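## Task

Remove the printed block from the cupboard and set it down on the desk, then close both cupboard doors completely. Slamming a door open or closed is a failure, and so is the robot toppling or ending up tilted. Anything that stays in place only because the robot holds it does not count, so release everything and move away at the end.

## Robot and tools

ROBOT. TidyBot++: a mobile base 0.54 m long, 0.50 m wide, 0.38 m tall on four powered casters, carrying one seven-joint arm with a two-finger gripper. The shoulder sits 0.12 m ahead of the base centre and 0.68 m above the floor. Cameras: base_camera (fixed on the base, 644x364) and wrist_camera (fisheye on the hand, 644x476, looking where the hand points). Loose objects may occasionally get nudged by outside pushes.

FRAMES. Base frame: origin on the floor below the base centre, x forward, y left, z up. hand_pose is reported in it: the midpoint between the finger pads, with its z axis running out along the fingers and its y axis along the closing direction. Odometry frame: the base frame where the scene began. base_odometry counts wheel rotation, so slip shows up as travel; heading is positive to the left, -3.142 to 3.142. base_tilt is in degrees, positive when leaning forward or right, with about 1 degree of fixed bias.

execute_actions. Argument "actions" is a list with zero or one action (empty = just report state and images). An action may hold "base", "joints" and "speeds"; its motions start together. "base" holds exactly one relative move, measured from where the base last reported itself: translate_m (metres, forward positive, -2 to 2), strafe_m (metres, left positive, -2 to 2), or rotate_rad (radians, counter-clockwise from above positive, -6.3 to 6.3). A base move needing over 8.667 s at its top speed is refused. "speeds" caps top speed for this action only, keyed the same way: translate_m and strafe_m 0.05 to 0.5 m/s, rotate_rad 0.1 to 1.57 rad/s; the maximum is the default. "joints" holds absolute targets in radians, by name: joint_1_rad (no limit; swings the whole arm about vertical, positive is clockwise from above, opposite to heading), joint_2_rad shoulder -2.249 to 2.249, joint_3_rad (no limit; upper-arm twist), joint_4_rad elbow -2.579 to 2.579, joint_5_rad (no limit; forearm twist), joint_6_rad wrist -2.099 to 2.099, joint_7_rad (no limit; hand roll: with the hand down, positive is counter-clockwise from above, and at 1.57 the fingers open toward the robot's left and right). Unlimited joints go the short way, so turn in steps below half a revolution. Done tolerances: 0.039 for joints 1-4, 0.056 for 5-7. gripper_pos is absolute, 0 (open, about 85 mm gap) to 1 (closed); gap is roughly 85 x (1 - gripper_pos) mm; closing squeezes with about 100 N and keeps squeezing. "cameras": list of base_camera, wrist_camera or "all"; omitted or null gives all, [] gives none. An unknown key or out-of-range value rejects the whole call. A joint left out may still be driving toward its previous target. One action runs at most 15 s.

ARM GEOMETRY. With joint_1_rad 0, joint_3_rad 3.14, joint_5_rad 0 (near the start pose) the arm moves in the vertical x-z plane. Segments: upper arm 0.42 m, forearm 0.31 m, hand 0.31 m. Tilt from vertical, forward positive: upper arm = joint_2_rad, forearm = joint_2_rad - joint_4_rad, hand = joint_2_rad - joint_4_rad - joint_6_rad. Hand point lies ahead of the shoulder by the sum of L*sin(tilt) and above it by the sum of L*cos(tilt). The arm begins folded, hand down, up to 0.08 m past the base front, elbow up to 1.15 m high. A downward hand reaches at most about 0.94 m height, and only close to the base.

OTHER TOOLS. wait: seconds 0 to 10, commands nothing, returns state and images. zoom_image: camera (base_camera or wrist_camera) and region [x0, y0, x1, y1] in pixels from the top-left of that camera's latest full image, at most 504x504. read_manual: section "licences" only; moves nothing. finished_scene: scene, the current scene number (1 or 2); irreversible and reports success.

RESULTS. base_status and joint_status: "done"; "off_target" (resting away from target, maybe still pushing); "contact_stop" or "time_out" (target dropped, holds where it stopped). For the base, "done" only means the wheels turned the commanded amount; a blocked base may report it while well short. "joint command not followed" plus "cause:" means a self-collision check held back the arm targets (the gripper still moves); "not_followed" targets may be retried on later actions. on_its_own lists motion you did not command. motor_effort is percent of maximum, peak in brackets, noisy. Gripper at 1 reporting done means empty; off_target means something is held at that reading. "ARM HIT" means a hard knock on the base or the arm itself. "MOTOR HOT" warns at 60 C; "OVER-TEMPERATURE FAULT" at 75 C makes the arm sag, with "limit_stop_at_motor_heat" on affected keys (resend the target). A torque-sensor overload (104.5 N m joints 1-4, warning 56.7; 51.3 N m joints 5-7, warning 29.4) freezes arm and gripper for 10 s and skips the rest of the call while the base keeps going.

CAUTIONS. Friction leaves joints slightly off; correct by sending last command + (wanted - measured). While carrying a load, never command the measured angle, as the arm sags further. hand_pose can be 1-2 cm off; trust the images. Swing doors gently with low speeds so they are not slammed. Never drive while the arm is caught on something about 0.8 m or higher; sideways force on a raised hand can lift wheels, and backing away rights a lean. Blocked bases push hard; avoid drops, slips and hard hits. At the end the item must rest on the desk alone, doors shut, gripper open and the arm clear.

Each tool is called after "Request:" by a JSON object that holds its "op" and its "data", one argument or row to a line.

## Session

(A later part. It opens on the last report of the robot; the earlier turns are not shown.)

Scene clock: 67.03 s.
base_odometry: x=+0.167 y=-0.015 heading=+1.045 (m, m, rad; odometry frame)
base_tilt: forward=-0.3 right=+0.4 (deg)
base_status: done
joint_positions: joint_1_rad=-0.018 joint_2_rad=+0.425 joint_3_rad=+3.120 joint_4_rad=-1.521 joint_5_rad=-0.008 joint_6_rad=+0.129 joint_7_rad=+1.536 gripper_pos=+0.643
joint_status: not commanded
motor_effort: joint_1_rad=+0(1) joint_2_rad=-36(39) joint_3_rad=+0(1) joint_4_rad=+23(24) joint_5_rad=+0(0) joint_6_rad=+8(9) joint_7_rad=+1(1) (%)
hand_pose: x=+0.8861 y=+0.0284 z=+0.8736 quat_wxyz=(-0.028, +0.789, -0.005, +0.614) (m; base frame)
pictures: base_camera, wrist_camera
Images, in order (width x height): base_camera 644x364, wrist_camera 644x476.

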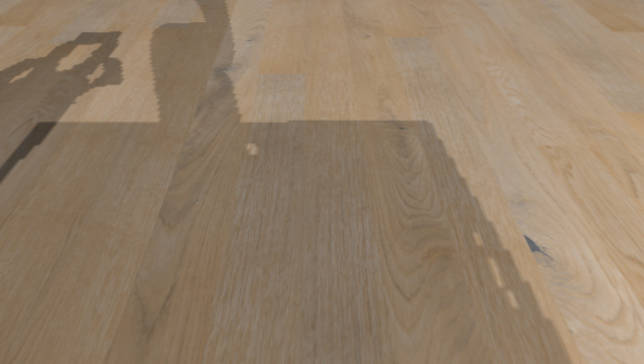

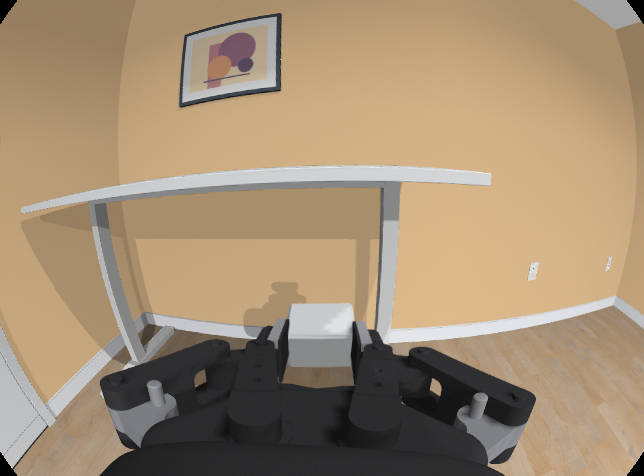

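Request:
{"op": "execute_actions", "data": {
  "actions": [
    {"base":{"translate_m":0.25},"joints":{"joint_2_rad":0.28,"joint_4_rad":-0.97,"joint_6_rad":-0.64}}
  ]
}}

Scene clock: 69.00 s.
base_odometry: x=+0.293 y=+0.202 heading=+1.046 (m, m, rad; odometry frame)
base_tilt: forward=-0.3 right=+0.4 (deg)
base_status: done
joint_positions: joint_1_rad=-0.018 joint_2_rad=+0.288 joint_3_rad=+3.120 joint_4_rad=-0.989 joint_5_rad=-0.008 joint_6_rad=-0.599 joint_7_rad=+1.536 gripper_pos=+0.643
joint_status: all done
motor_effort: joint_1_rad=+0(2) joint_2_rad=-32(37) joint_3_rad=+0(2) joint_4_rad=+24(25) joint_5_rad=+0(0) joint_6_rad=+8(8) joint_7_rad=+1(1) (%)
hand_pose: x=+0.8355 y=+0.0282 z=+1.0828 quat_wxyz=(-0.028, +0.806, -0.002, +0.591) (m; base frame)
pictures: base_camera, wrist_camera
Images, in order (width x height): base_camera 644x364, wrist_camera 644x476.

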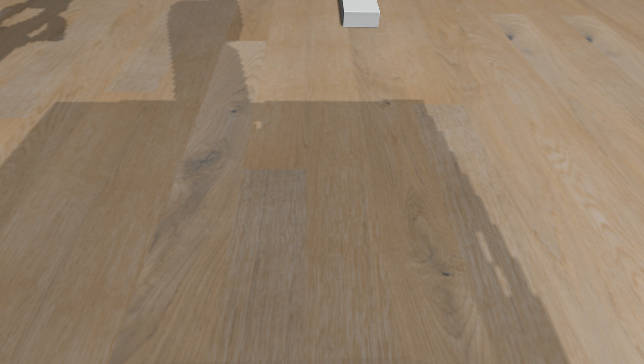

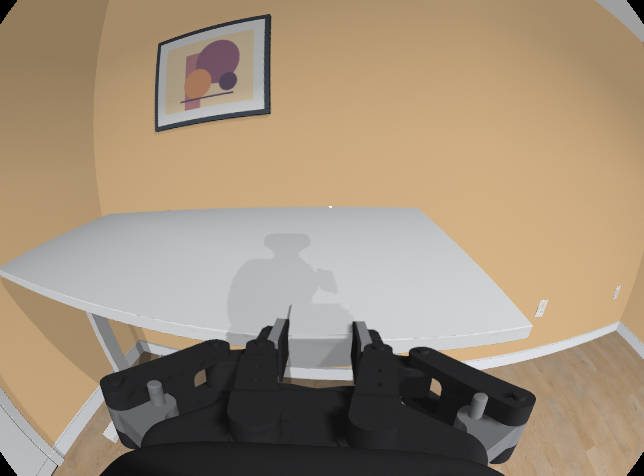

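Request:
{"op": "execute_actions", "data": {
  "actions": [
    {"base":{"translate_m":0.3}}
  ],
  "cameras": []
}}

Request:
{"op": "execute_actions", "data": {
  "actions": [
    {"joints":{"joint_2_rad":0.365}}
  ],
  "cameras": ["wrist_camera"]
}}

Request:
{"op": "execute_actions", "data": {
  "actions": [
    {"joints":{"joint_2_rad":0.39}}
  ],
  "cameras": []
}}

Scene clock: 71.10 s.
base_odometry: x=+0.443 y=+0.462 heading=+1.047 (m, m, rad; odometry frame)
base_tilt: forward=-0.3 right=+0.4 (deg)
base_status: done
joint_positions: joint_1_rad=-0.018 joint_2_rad=+0.287 joint_3_rad=+3.120 joint_4_rad=-0.988 joint_5_rad=-0.008 joint_6_rad=-0.602 joint_7_rad=+1.536 gripper_pos=+0.643
joint_status: not commanded
motor_effort: joint_1_rad=+0(2) joint_2_rad=-31(35) joint_3_rad=+0(1) joint_4_rad=+23(23) joint_5_rad=+0(0) joint_6_rad=+8(8) joint_7_rad=+1(1) (%)
hand_pose: x=+0.8348 y=+0.0281 z=+1.0831 quat_wxyz=(-0.028, +0.807, -0.002, +0.590) (m; base frame)
pictures: none
No camera images: the call's "cameras" was empty. Leave "cameras" out to get every camera's image.

Scene clock: 72.13 s.
base_odometry: x=+0.443 y=+0.462 heading=+1.047 (m, m, rad; odometry frame)
base_tilt: forward=-0.3 right=+0.4 (deg)
base_status: not commanded
joint_positions: joint_1_rad=-0.018 joint_2_rad=+0.370 joint_3_rad=+3.120 joint_4_rad=-0.985 joint_5_rad=-0.008 joint_6_rad=-0.602 joint_7_rad=+1.536 gripper_pos=+0.643
joint_status: all done
motor_effort: joint_1_rad=+0(0) joint_2_rad=-34(37) joint_3_rad=-1(1) joint_4_rad=+23(24) joint_5_rad=+0(1) joint_6_rad=+8(8) joint_7_rad=+1(1) (%)
hand_pose: x=+0.8657 y=+0.0287 z=+1.0242 quat_wxyz=(-0.027, +0.830, -0.002, +0.558) (m; base frame)
pictures: wrist_camera
Images, in order (width x height): wrist_camera 644x476.

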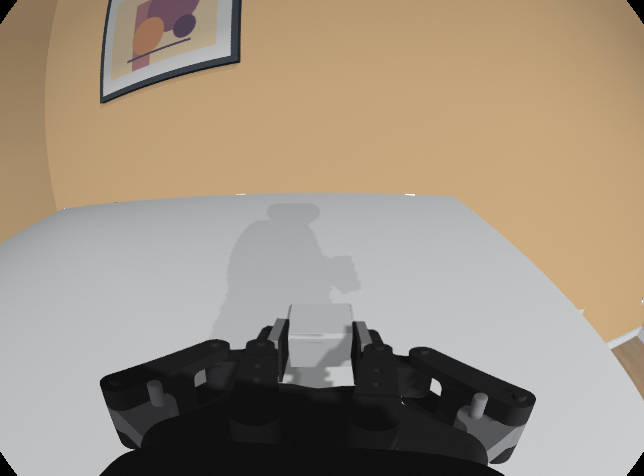

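Scene clock: 72.83 s.
base_odometry: x=+0.443 y=+0.462 heading=+1.047 (m, m, rad; odometry frame)
base_tilt: forward=-0.3 right=+0.4 (deg)
base_status: not commanded
joint_positions: joint_1_rad=-0.018 joint_2_rad=+0.384 joint_3_rad=+3.120 joint_4_rad=-0.985 joint_5_rad=-0.008 joint_6_rad=-0.602 joint_7_rad=+1.536 gripper_pos=+0.643
joint_status: all done
motor_effort: joint_1_rad=+0(0) joint_2_rad=-34(35) joint_3_rad=+0(0) joint_4_rad=+23(24) joint_5_rad=+0(0) joint_6_rad=+8(8) joint_7_rad=+1(1) (%)
hand_pose: x=+0.8705 y=+0.0288 z=+1.0134 quat_wxyz=(-0.027, +0.834, -0.002, +0.552) (m; base frame)
pictures: none
No camera images: the call's "cameras" was empty. Leave "cameras" out to get every camera's image.

Request:
{"op": "execute_actions", "data": {
  "actions": [
    {"joints":{"joint_2_rad":0.42,"joint_6_rad":-0.56}}
  ],
  "cameras": []
}}

Request:
{"op": "execute_actions", "data": {
  "actions": [
    {"joints":{"joint_2_rad":0.445}}
  ],
  "cameras": ["wrist_camera"]
}}

Scene clock: 73.73 s.
base_odometry: x=+0.443 y=+0.462 heading=+1.047 (m, m, rad; odometry frame)
base_tilt: forward=-0.3 right=+0.4 (deg)
base_status: not commanded
joint_positions: joint_1_rad=-0.018 joint_2_rad=+0.415 joint_3_rad=+3.120 joint_4_rad=-0.985 joint_5_rad=-0.008 joint_6_rad=-0.601 joint_7_rad=+1.536 gripper_pos=+0.643
joint_status: all done
motor_effort: joint_1_rad=+0(0) joint_2_rad=-36(37) joint_3_rad=+0(0) joint_4_rad=+24(23) joint_5_rad=+0(0) joint_6_rad=+8(9) joint_7_rad=+1(1) (%)
hand_pose: x=+0.8807 y=+0.0289 z=+0.9903 quat_wxyz=(-0.027, +0.842, -0.003, +0.539) (m; base frame)
pictures: none
No camera images: the call's "cameras" was empty. Leave "cameras" out to get every camera's image.

Scene clock: 74.33 s.
base_odometry: x=+0.443 y=+0.462 heading=+1.047 (m, m, rad; odometry frame)
base_tilt: forward=-0.3 right=+0.4 (deg)
base_status: not commanded
joint_positions: joint_1_rad=-0.018 joint_2_rad=+0.423 joint_3_rad=+3.120 joint_4_rad=-0.981 joint_5_rad=-0.008 joint_6_rad=-0.595 joint_7_rad=+1.536 gripper_pos=+0.643
joint_status: all done
motor_effort: joint_1_rad=+0(0) joint_2_rad=-34(36) joint_3_rad=+0(0) joint_4_rad=+22(23) joint_5_rad=+0(0) joint_6_rad=+7(7) joint_7_rad=+1(1) (%)
hand_pose: x=+0.8841 y=+0.0290 z=+0.9888 quat_wxyz=(-0.027, +0.841, -0.003, +0.540) (m; base frame)
pictures: wrist_camera
Images, in order (width x height): wrist_camera 644x476.

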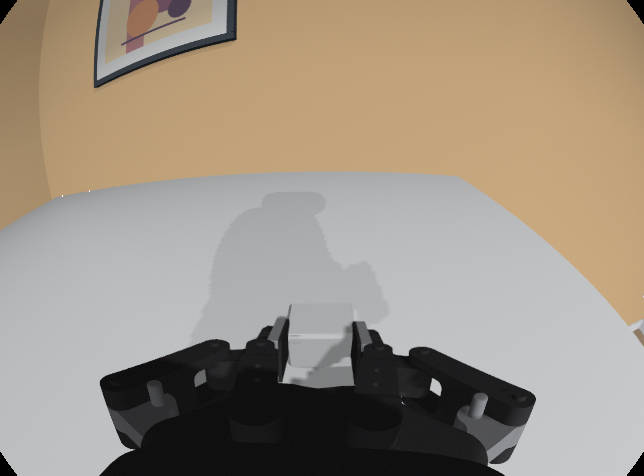

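Request:
{"op": "execute_actions", "data": {
  "actions": [
    {"joints":{"joint_2_rad":0.425,"gripper_pos":0.1}}
  ],
  "cameras": []
}}

Request:
{"op": "execute_actions", "data": {
  "actions": [
    {"joints":{"joint_2_rad":0.33}}
  ],
  "cameras": ["wrist_camera"]
}}

Request:
{"op": "execute_actions", "data": {
  "actions": [
    {"base":{"translate_m":-2.0}}
  ],
  "cameras": ["wrist_camera"]
}}

Request:
{"op": "execute_actions", "data": {
  "actions": [
    {"joints":{"joint_1_rad":-0.8,"joint_2_rad":0.4,"joint_4_rad":-1.54,"joint_6_rad":0.2,"gripper_pos":1},"base":{"rotate_rad":-1.571}}
  ],
  "cameras": []
}}

Request:
{"op": "execute_actions", "data": {
  "actions": [
    {"base":{"strafe_m":-0.16}}
  ],
  "cameras": []
}}

Request:
{"op": "execute_actions", "data": {
  "actions": [
    {"base":{"translate_m":0.72}}
  ]
}}

Scene clock: 75.60 s.
base_odometry: x=+0.443 y=+0.462 heading=+1.047 (m, m, rad; odometry frame)
base_tilt: forward=-0.3 right=+0.4 (deg)
base_status: not commanded
joint_positions: joint_1_rad=-0.018 joint_2_rad=+0.422 joint_3_rad=+3.120 joint_4_rad=-0.981 joint_5_rad=-0.008 joint_6_rad=-0.595 joint_7_rad=+1.536 gripper_pos=+0.100
joint_status: all done
motor_effort: joint_1_rad=+0(0) joint_2_rad=-36(37) joint_3_rad=+0(1) joint_4_rad=+24(25) joint_5_rad=+0(0) joint_6_rad=+7(7) joint_7_rad=+1(1) (%)
hand_pose: x=+0.8839 y=+0.0290 z=+0.9892 quat_wxyz=(-0.027, +0.841, -0.003, +0.540) (m; base frame)
pictures: none
No camera images: the call's "cameras" was empty. Leave "cameras" out to get every camera's image.

Scene clock: 76.87 s.
base_odometry: x=+0.443 y=+0.462 heading=+1.047 (m, m, rad; odometry frame)
base_tilt: forward=-0.3 right=+0.4 (deg)
base_status: not commanded
joint_positions: joint_1_rad=-0.018 joint_2_rad=+0.325 joint_3_rad=+3.120 joint_4_rad=-0.980 joint_5_rad=-0.008 joint_6_rad=-0.595 joint_7_rad=+1.536 gripper_pos=+0.100
joint_status: all done
motor_effort: joint_1_rad=+0(0) joint_2_rad=-32(40) joint_3_rad=+0(1) joint_4_rad=+23(26) joint_5_rad=+0(0) joint_6_rad=+8(8) joint_7_rad=+1(1) (%)
hand_pose: x=+0.8506 y=+0.0284 z=+1.0625 quat_wxyz=(-0.028, +0.813, -0.002, +0.581) (m; base frame)
pictures: wrist_camera
Images, in order (width x height): wrist_camera 644x476.

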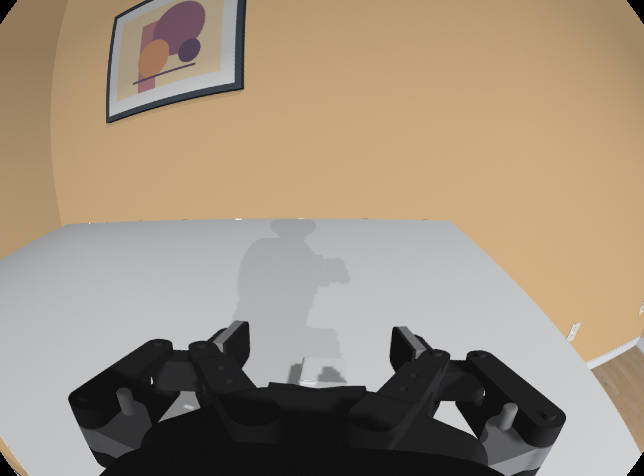

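Scene clock: 82.33 s.
base_odometry: x=-0.557 y=-1.271 heading=+1.047 (m, m, rad; odometry frame)
base_tilt: forward=-0.3 right=+0.4 (deg)
base_status: done
joint_positions: joint_1_rad=-0.016 joint_2_rad=+0.328 joint_3_rad=+3.120 joint_4_rad=-0.980 joint_5_rad=-0.008 joint_6_rad=-0.595 joint_7_rad=+1.536 gripper_pos=+0.100
joint_status: not commanded
motor_effort: joint_1_rad=+0(5) joint_2_rad=-32(36) joint_3_rad=+0(3) joint_4_rad=+23(25) joint_5_rad=+0(0) joint_6_rad=+8(8) joint_7_rad=+1(1) (%)
hand_pose: x=+0.8516 y=+0.0271 z=+1.0607 quat_wxyz=(-0.027, +0.814, -0.003, +0.580) (m; base frame)
pictures: wrist_camera
Images, in order (width x height): wrist_camera 644x476.

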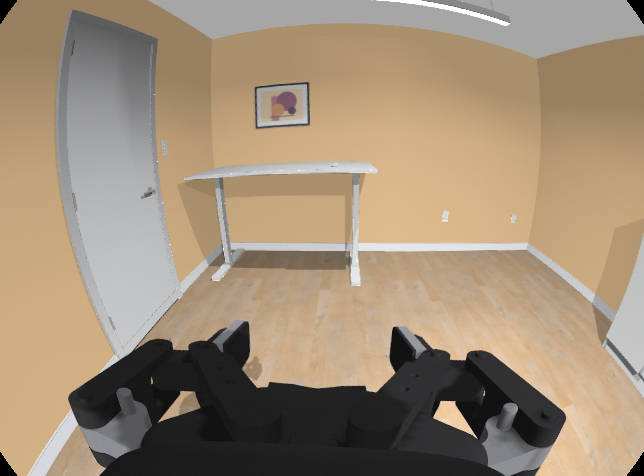

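Scene clock: 84.97 s.
base_odometry: x=-0.557 y=-1.271 heading=-0.524 (m, m, rad; odometry frame)
base_tilt: forward=-0.3 right=+0.4 (deg)
base_status: done
joint_positions: joint_1_rad=-0.780 joint_2_rad=+0.396 joint_3_rad=+3.131 joint_4_rad=-1.518 joint_5_rad=-0.008 joint_6_rad=+0.159 joint_7_rad=+1.536 gripper_pos=+0.999
joint_status: all done
motor_effort: joint_1_rad=+0(5) joint_2_rad=-35(38) joint_3_rad=-1(3) joint_4_rad=+23(25) joint_5_rad=+0(1) joint_6_rad=+8(8) joint_7_rad=+1(1) (%)
hand_pose: x=+0.6567 y=+0.5430 z=+0.9074 quat_wxyz=(-0.260, +0.717, +0.279, +0.584) (m; base frame)
pictures: none
No camera images: the call's "cameras" was empty. Leave "cameras" out to get every camera's image.

Scene clock: 86.47 s.
base_odometry: x=-0.637 y=-1.410 heading=-0.524 (m, m, rad; odometry frame)
base_tilt: forward=-0.3 right=+0.4 (deg)
base_status: done
joint_positions: joint_1_rad=-0.787 joint_2_rad=+0.395 joint_3_rad=+3.131 joint_4_rad=-1.520 joint_5_rad=-0.008 joint_6_rad=+0.160 joint_7_rad=+1.536 gripper_pos=+0.999
joint_status: not commanded
motor_effort: joint_1_rad=+0(4) joint_2_rad=-34(37) joint_3_rad=-1(3) joint_4_rad=+23(24) joint_5_rad=+0(0) joint_6_rad=+8(8) joint_7_rad=+1(1) (%)
hand_pose: x=+0.6529 y=+0.5462 z=+0.9070 quat_wxyz=(-0.261, +0.716, +0.282, +0.583) (m; base frame)
pictures: none
No camera images: the call's "cameras" was empty. Leave "cameras" out to get every camera's image.

Scene clock: 89.27 s.
base_odometry: x=-0.014 y=-1.771 heading=-0.525 (m, m, rad; odometry frame)
base_tilt: forward=-0.3 right=+0.4 (deg)
base_status: done
joint_positions: joint_1_rad=-0.788 joint_2_rad=+0.397 joint_3_rad=+3.131 joint_4_rad=-1.520 joint_5_rad=-0.008 joint_6_rad=+0.161 joint_7_rad=+1.536 gripper_pos=+0.999
joint_status: not commanded
motor_effort: joint_1_rad=+0(2) joint_2_rad=-36(36) joint_3_rad=+0(2) joint_4_rad=+23(24) joint_5_rad=+0(0) joint_6_rad=+8(9) joint_7_rad=+1(1) (%)
hand_pose: x=+0.6523 y=+0.5471 z=+0.9059 quat_wxyz=(-0.262, +0.716, +0.282, +0.582) (m; base frame)
pictures: base_camera, wrist_camera
Images, in order (width x height): base_camera 644x364, wrist_camera 644x476.

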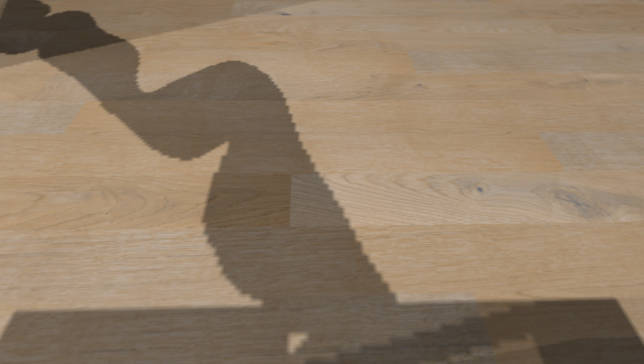

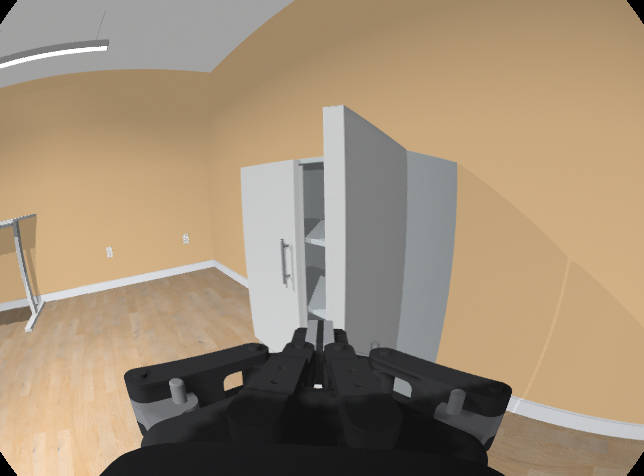

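Nearly identical to last time; repeat.

Request:
{"op": "execute_actions", "data": {
  "actions": [
    {"base":{"translate_m":0.3},"speeds":{"translate_m":0.15}}
  ],
  "cameras": ["wrist_camera"]
}}

Request:
{"op": "execute_actions", "data": {
  "actions": [
    {"base":{"strafe_m":0.53},"speeds":{"strafe_m":0.068}}
  ]
}}

Request:
{"op": "execute_actions", "data": {
  "actions": [
    {"base":{"translate_m":0.19},"speeds":{"translate_m":0.05}}
  ]
}}

Scene clock: 92.00 s.
base_odometry: x=+0.246 y=-1.921 heading=-0.525 (m, m, rad; odometry frame)
base_tilt: forward=-0.3 right=+0.4 (deg)
base_status: done
joint_positions: joint_1_rad=-0.789 joint_2_rad=+0.397 joint_3_rad=+3.131 joint_4_rad=-1.521 joint_5_rad=-0.008 joint_6_rad=+0.161 joint_7_rad=+1.536 gripper_pos=+0.999
joint_status: not commanded
motor_effort: joint_1_rad=+0(3) joint_2_rad=-35(37) joint_3_rad=+0(1) joint_4_rad=+23(24) joint_5_rad=+0(0) joint_6_rad=+8(8) joint_7_rad=+1(1) (%)
hand_pose: x=+0.6517 y=+0.5479 z=+0.9051 quat_wxyz=(-0.262, +0.716, +0.283, +0.582) (m; base frame)
pictures: wrist_camera
Images, in order (width x height): wrist_camera 644x476.

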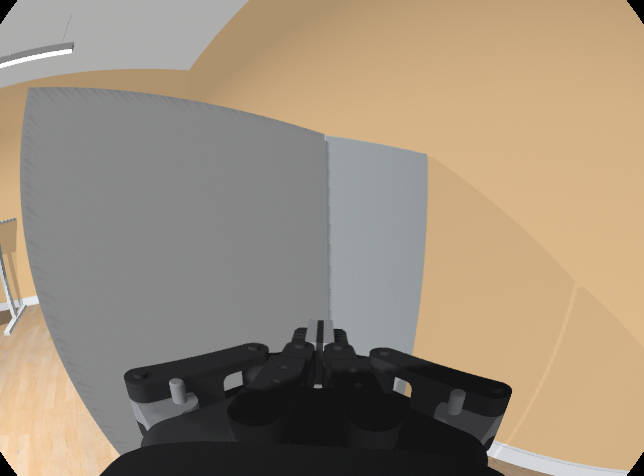

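Scene clock: 100.30 s.
base_odometry: x=+0.512 y=-1.463 heading=-0.525 (m, m, rad; odometry frame)
base_tilt: forward=-0.3 right=+0.4 (deg)
base_status: done
joint_positions: joint_1_rad=-0.790 joint_2_rad=+0.398 joint_3_rad=+3.131 joint_4_rad=-1.521 joint_5_rad=-0.008 joint_6_rad=+0.161 joint_7_rad=+1.536 gripper_pos=+0.999
joint_status: not commanded
motor_effort: joint_1_rad=+0(5) joint_2_rad=-35(37) joint_3_rad=+0(3) joint_4_rad=+23(24) joint_5_rad=+0(0) joint_6_rad=+8(9) joint_7_rad=+1(1) (%)
hand_pose: x=+0.6516 y=+0.5480 z=+0.9045 quat_wxyz=(-0.262, +0.716, +0.283, +0.582) (m; base frame)
pictures: base_camera, wrist_camera
Images, in order (width x height): base_camera 644x364, wrist_camera 644x476.

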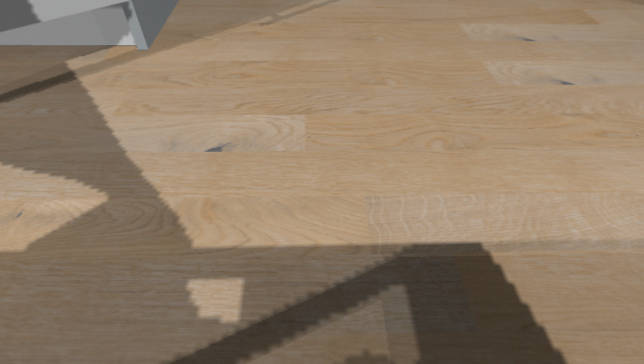

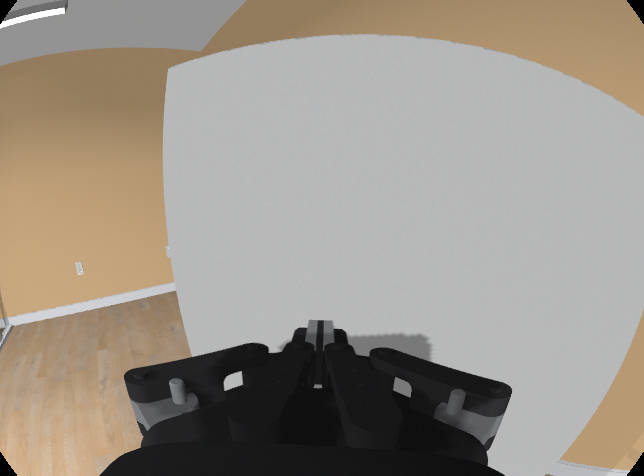

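Scene clock: 104.57 s.
base_odometry: x=+0.676 y=-1.558 heading=-0.525 (m, m, rad; odometry frame)
base_tilt: forward=-0.3 right=+0.4 (deg)
base_status: done
joint_positions: joint_1_rad=-0.790 joint_2_rad=+0.398 joint_3_rad=+3.131 joint_4_rad=-1.522 joint_5_rad=-0.008 joint_6_rad=+0.161 joint_7_rad=+1.536 gripper_pos=+0.999
joint_status: not commanded
motor_effort: joint_1_rad=+0(4) joint_2_rad=-35(37) joint_3_rad=+0(2) joint_4_rad=+22(23) joint_5_rad=+0(0) joint_6_rad=+8(9) joint_7_rad=+1(1) (%)
hand_pose: x=+0.6513 y=+0.5481 z=+0.9043 quat_wxyz=(-0.262, +0.716, +0.283, +0.582) (m; base frame)
pictures: base_camera, wrist_camera
Images, in order (width x height): base_camera 644x364, wrist_camera 644x476.

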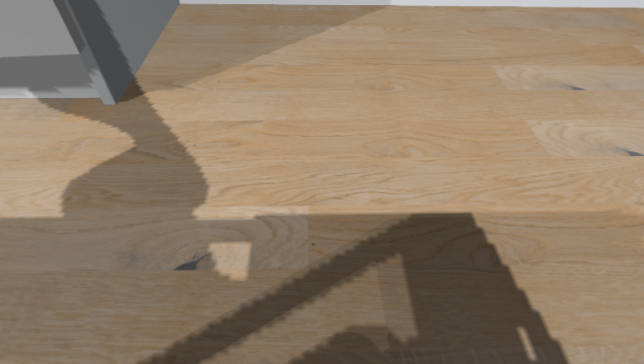

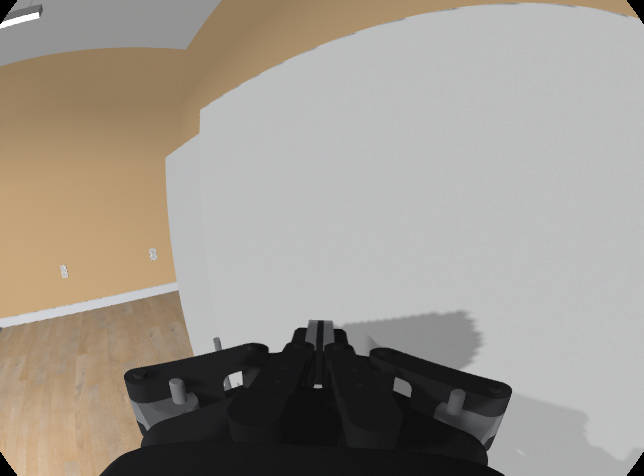

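Request:
{"op": "execute_actions", "data": {
  "actions": [
    {"base":{"translate_m":0.055},"speeds":{"translate_m":0.05}}
  ],
  "cameras": ["wrist_camera"]
}}

Request:
{"op": "execute_actions", "data": {
  "actions": [
    {"base":{"translate_m":-0.3}}
  ]
}}

Request:
{"op": "zoom_image", "data": {
  "camera": "wrist_camera",
  "region": [0, 100, 500, 350]
}}

Scene clock: 106.13 s.
base_odometry: x=+0.724 y=-1.585 heading=-0.525 (m, m, rad; odometry frame)
base_tilt: forward=-0.3 right=+0.4 (deg)
base_status: done
joint_positions: joint_1_rad=-0.809 joint_2_rad=+0.396 joint_3_rad=+3.119 joint_4_rad=-1.527 joint_5_rad=-0.008 joint_6_rad=+0.161 joint_7_rad=+1.536 gripper_pos=+0.999
joint_status: not commanded
motor_effort: joint_1_rad=+4(8) joint_2_rad=-34(36) joint_3_rad=+2(5) joint_4_rad=+23(25) joint_5_rad=+0(0) joint_6_rad=+8(10) joint_7_rad=+1(1) (%)
hand_pose: x=+0.6341 y=+0.5624 z=+0.9030 quat_wxyz=(-0.272, +0.713, +0.293, +0.576) (m; base frame)
pictures: wrist_camera
Images, in order (width x height): wrist_camera 644x476.

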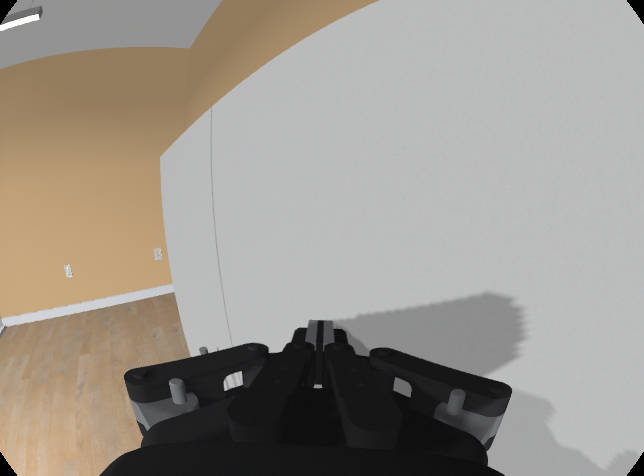

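Scene clock: 108.13 s.
base_odometry: x=+0.464 y=-1.435 heading=-0.525 (m, m, rad; odometry frame)
base_tilt: forward=-0.3 right=+0.4 (deg)
base_status: done
joint_positions: joint_1_rad=-0.803 joint_2_rad=+0.398 joint_3_rad=+3.128 joint_4_rad=-1.527 joint_5_rad=-0.008 joint_6_rad=+0.162 joint_7_rad=+1.536 gripper_pos=+0.999
joint_status: not commanded
motor_effort: joint_1_rad=+0(4) joint_2_rad=-34(38) joint_3_rad=+0(2) joint_4_rad=+23(24) joint_5_rad=+0(0) joint_6_rad=+8(9) joint_7_rad=+1(1) (%)
hand_pose: x=+0.6421 y=+0.5557 z=+0.9012 quat_wxyz=(-0.266, +0.716, +0.289, +0.578) (m; base frame)
pictures: base_camera, wrist_camera
Images, in order (width x height): base_camera 644x364, wrist_camera 644x476.

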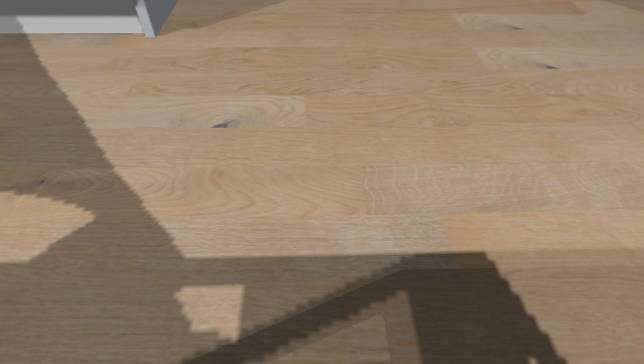

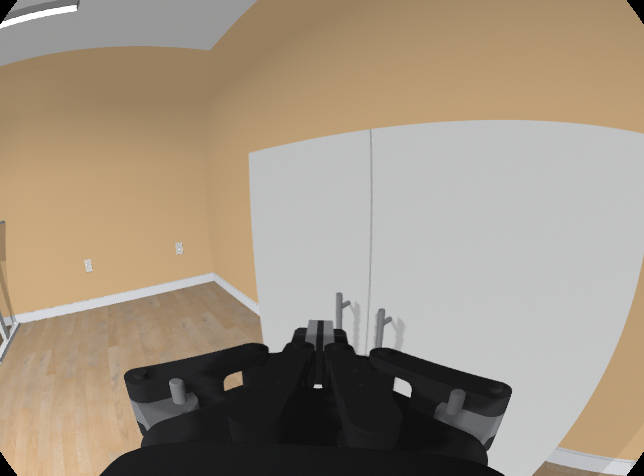

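Region (0, 100, 500, 350) of wrist_camera's 644x476 image, scaled by 1.008.

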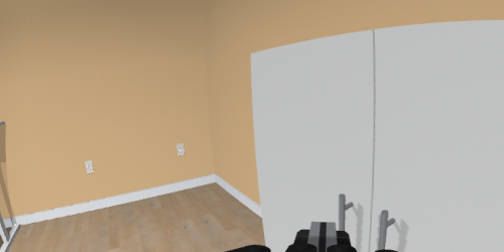

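Request:
{"op": "finished_scene", "data": {
  "scene": 2
}}

The scene is finished: the task was done.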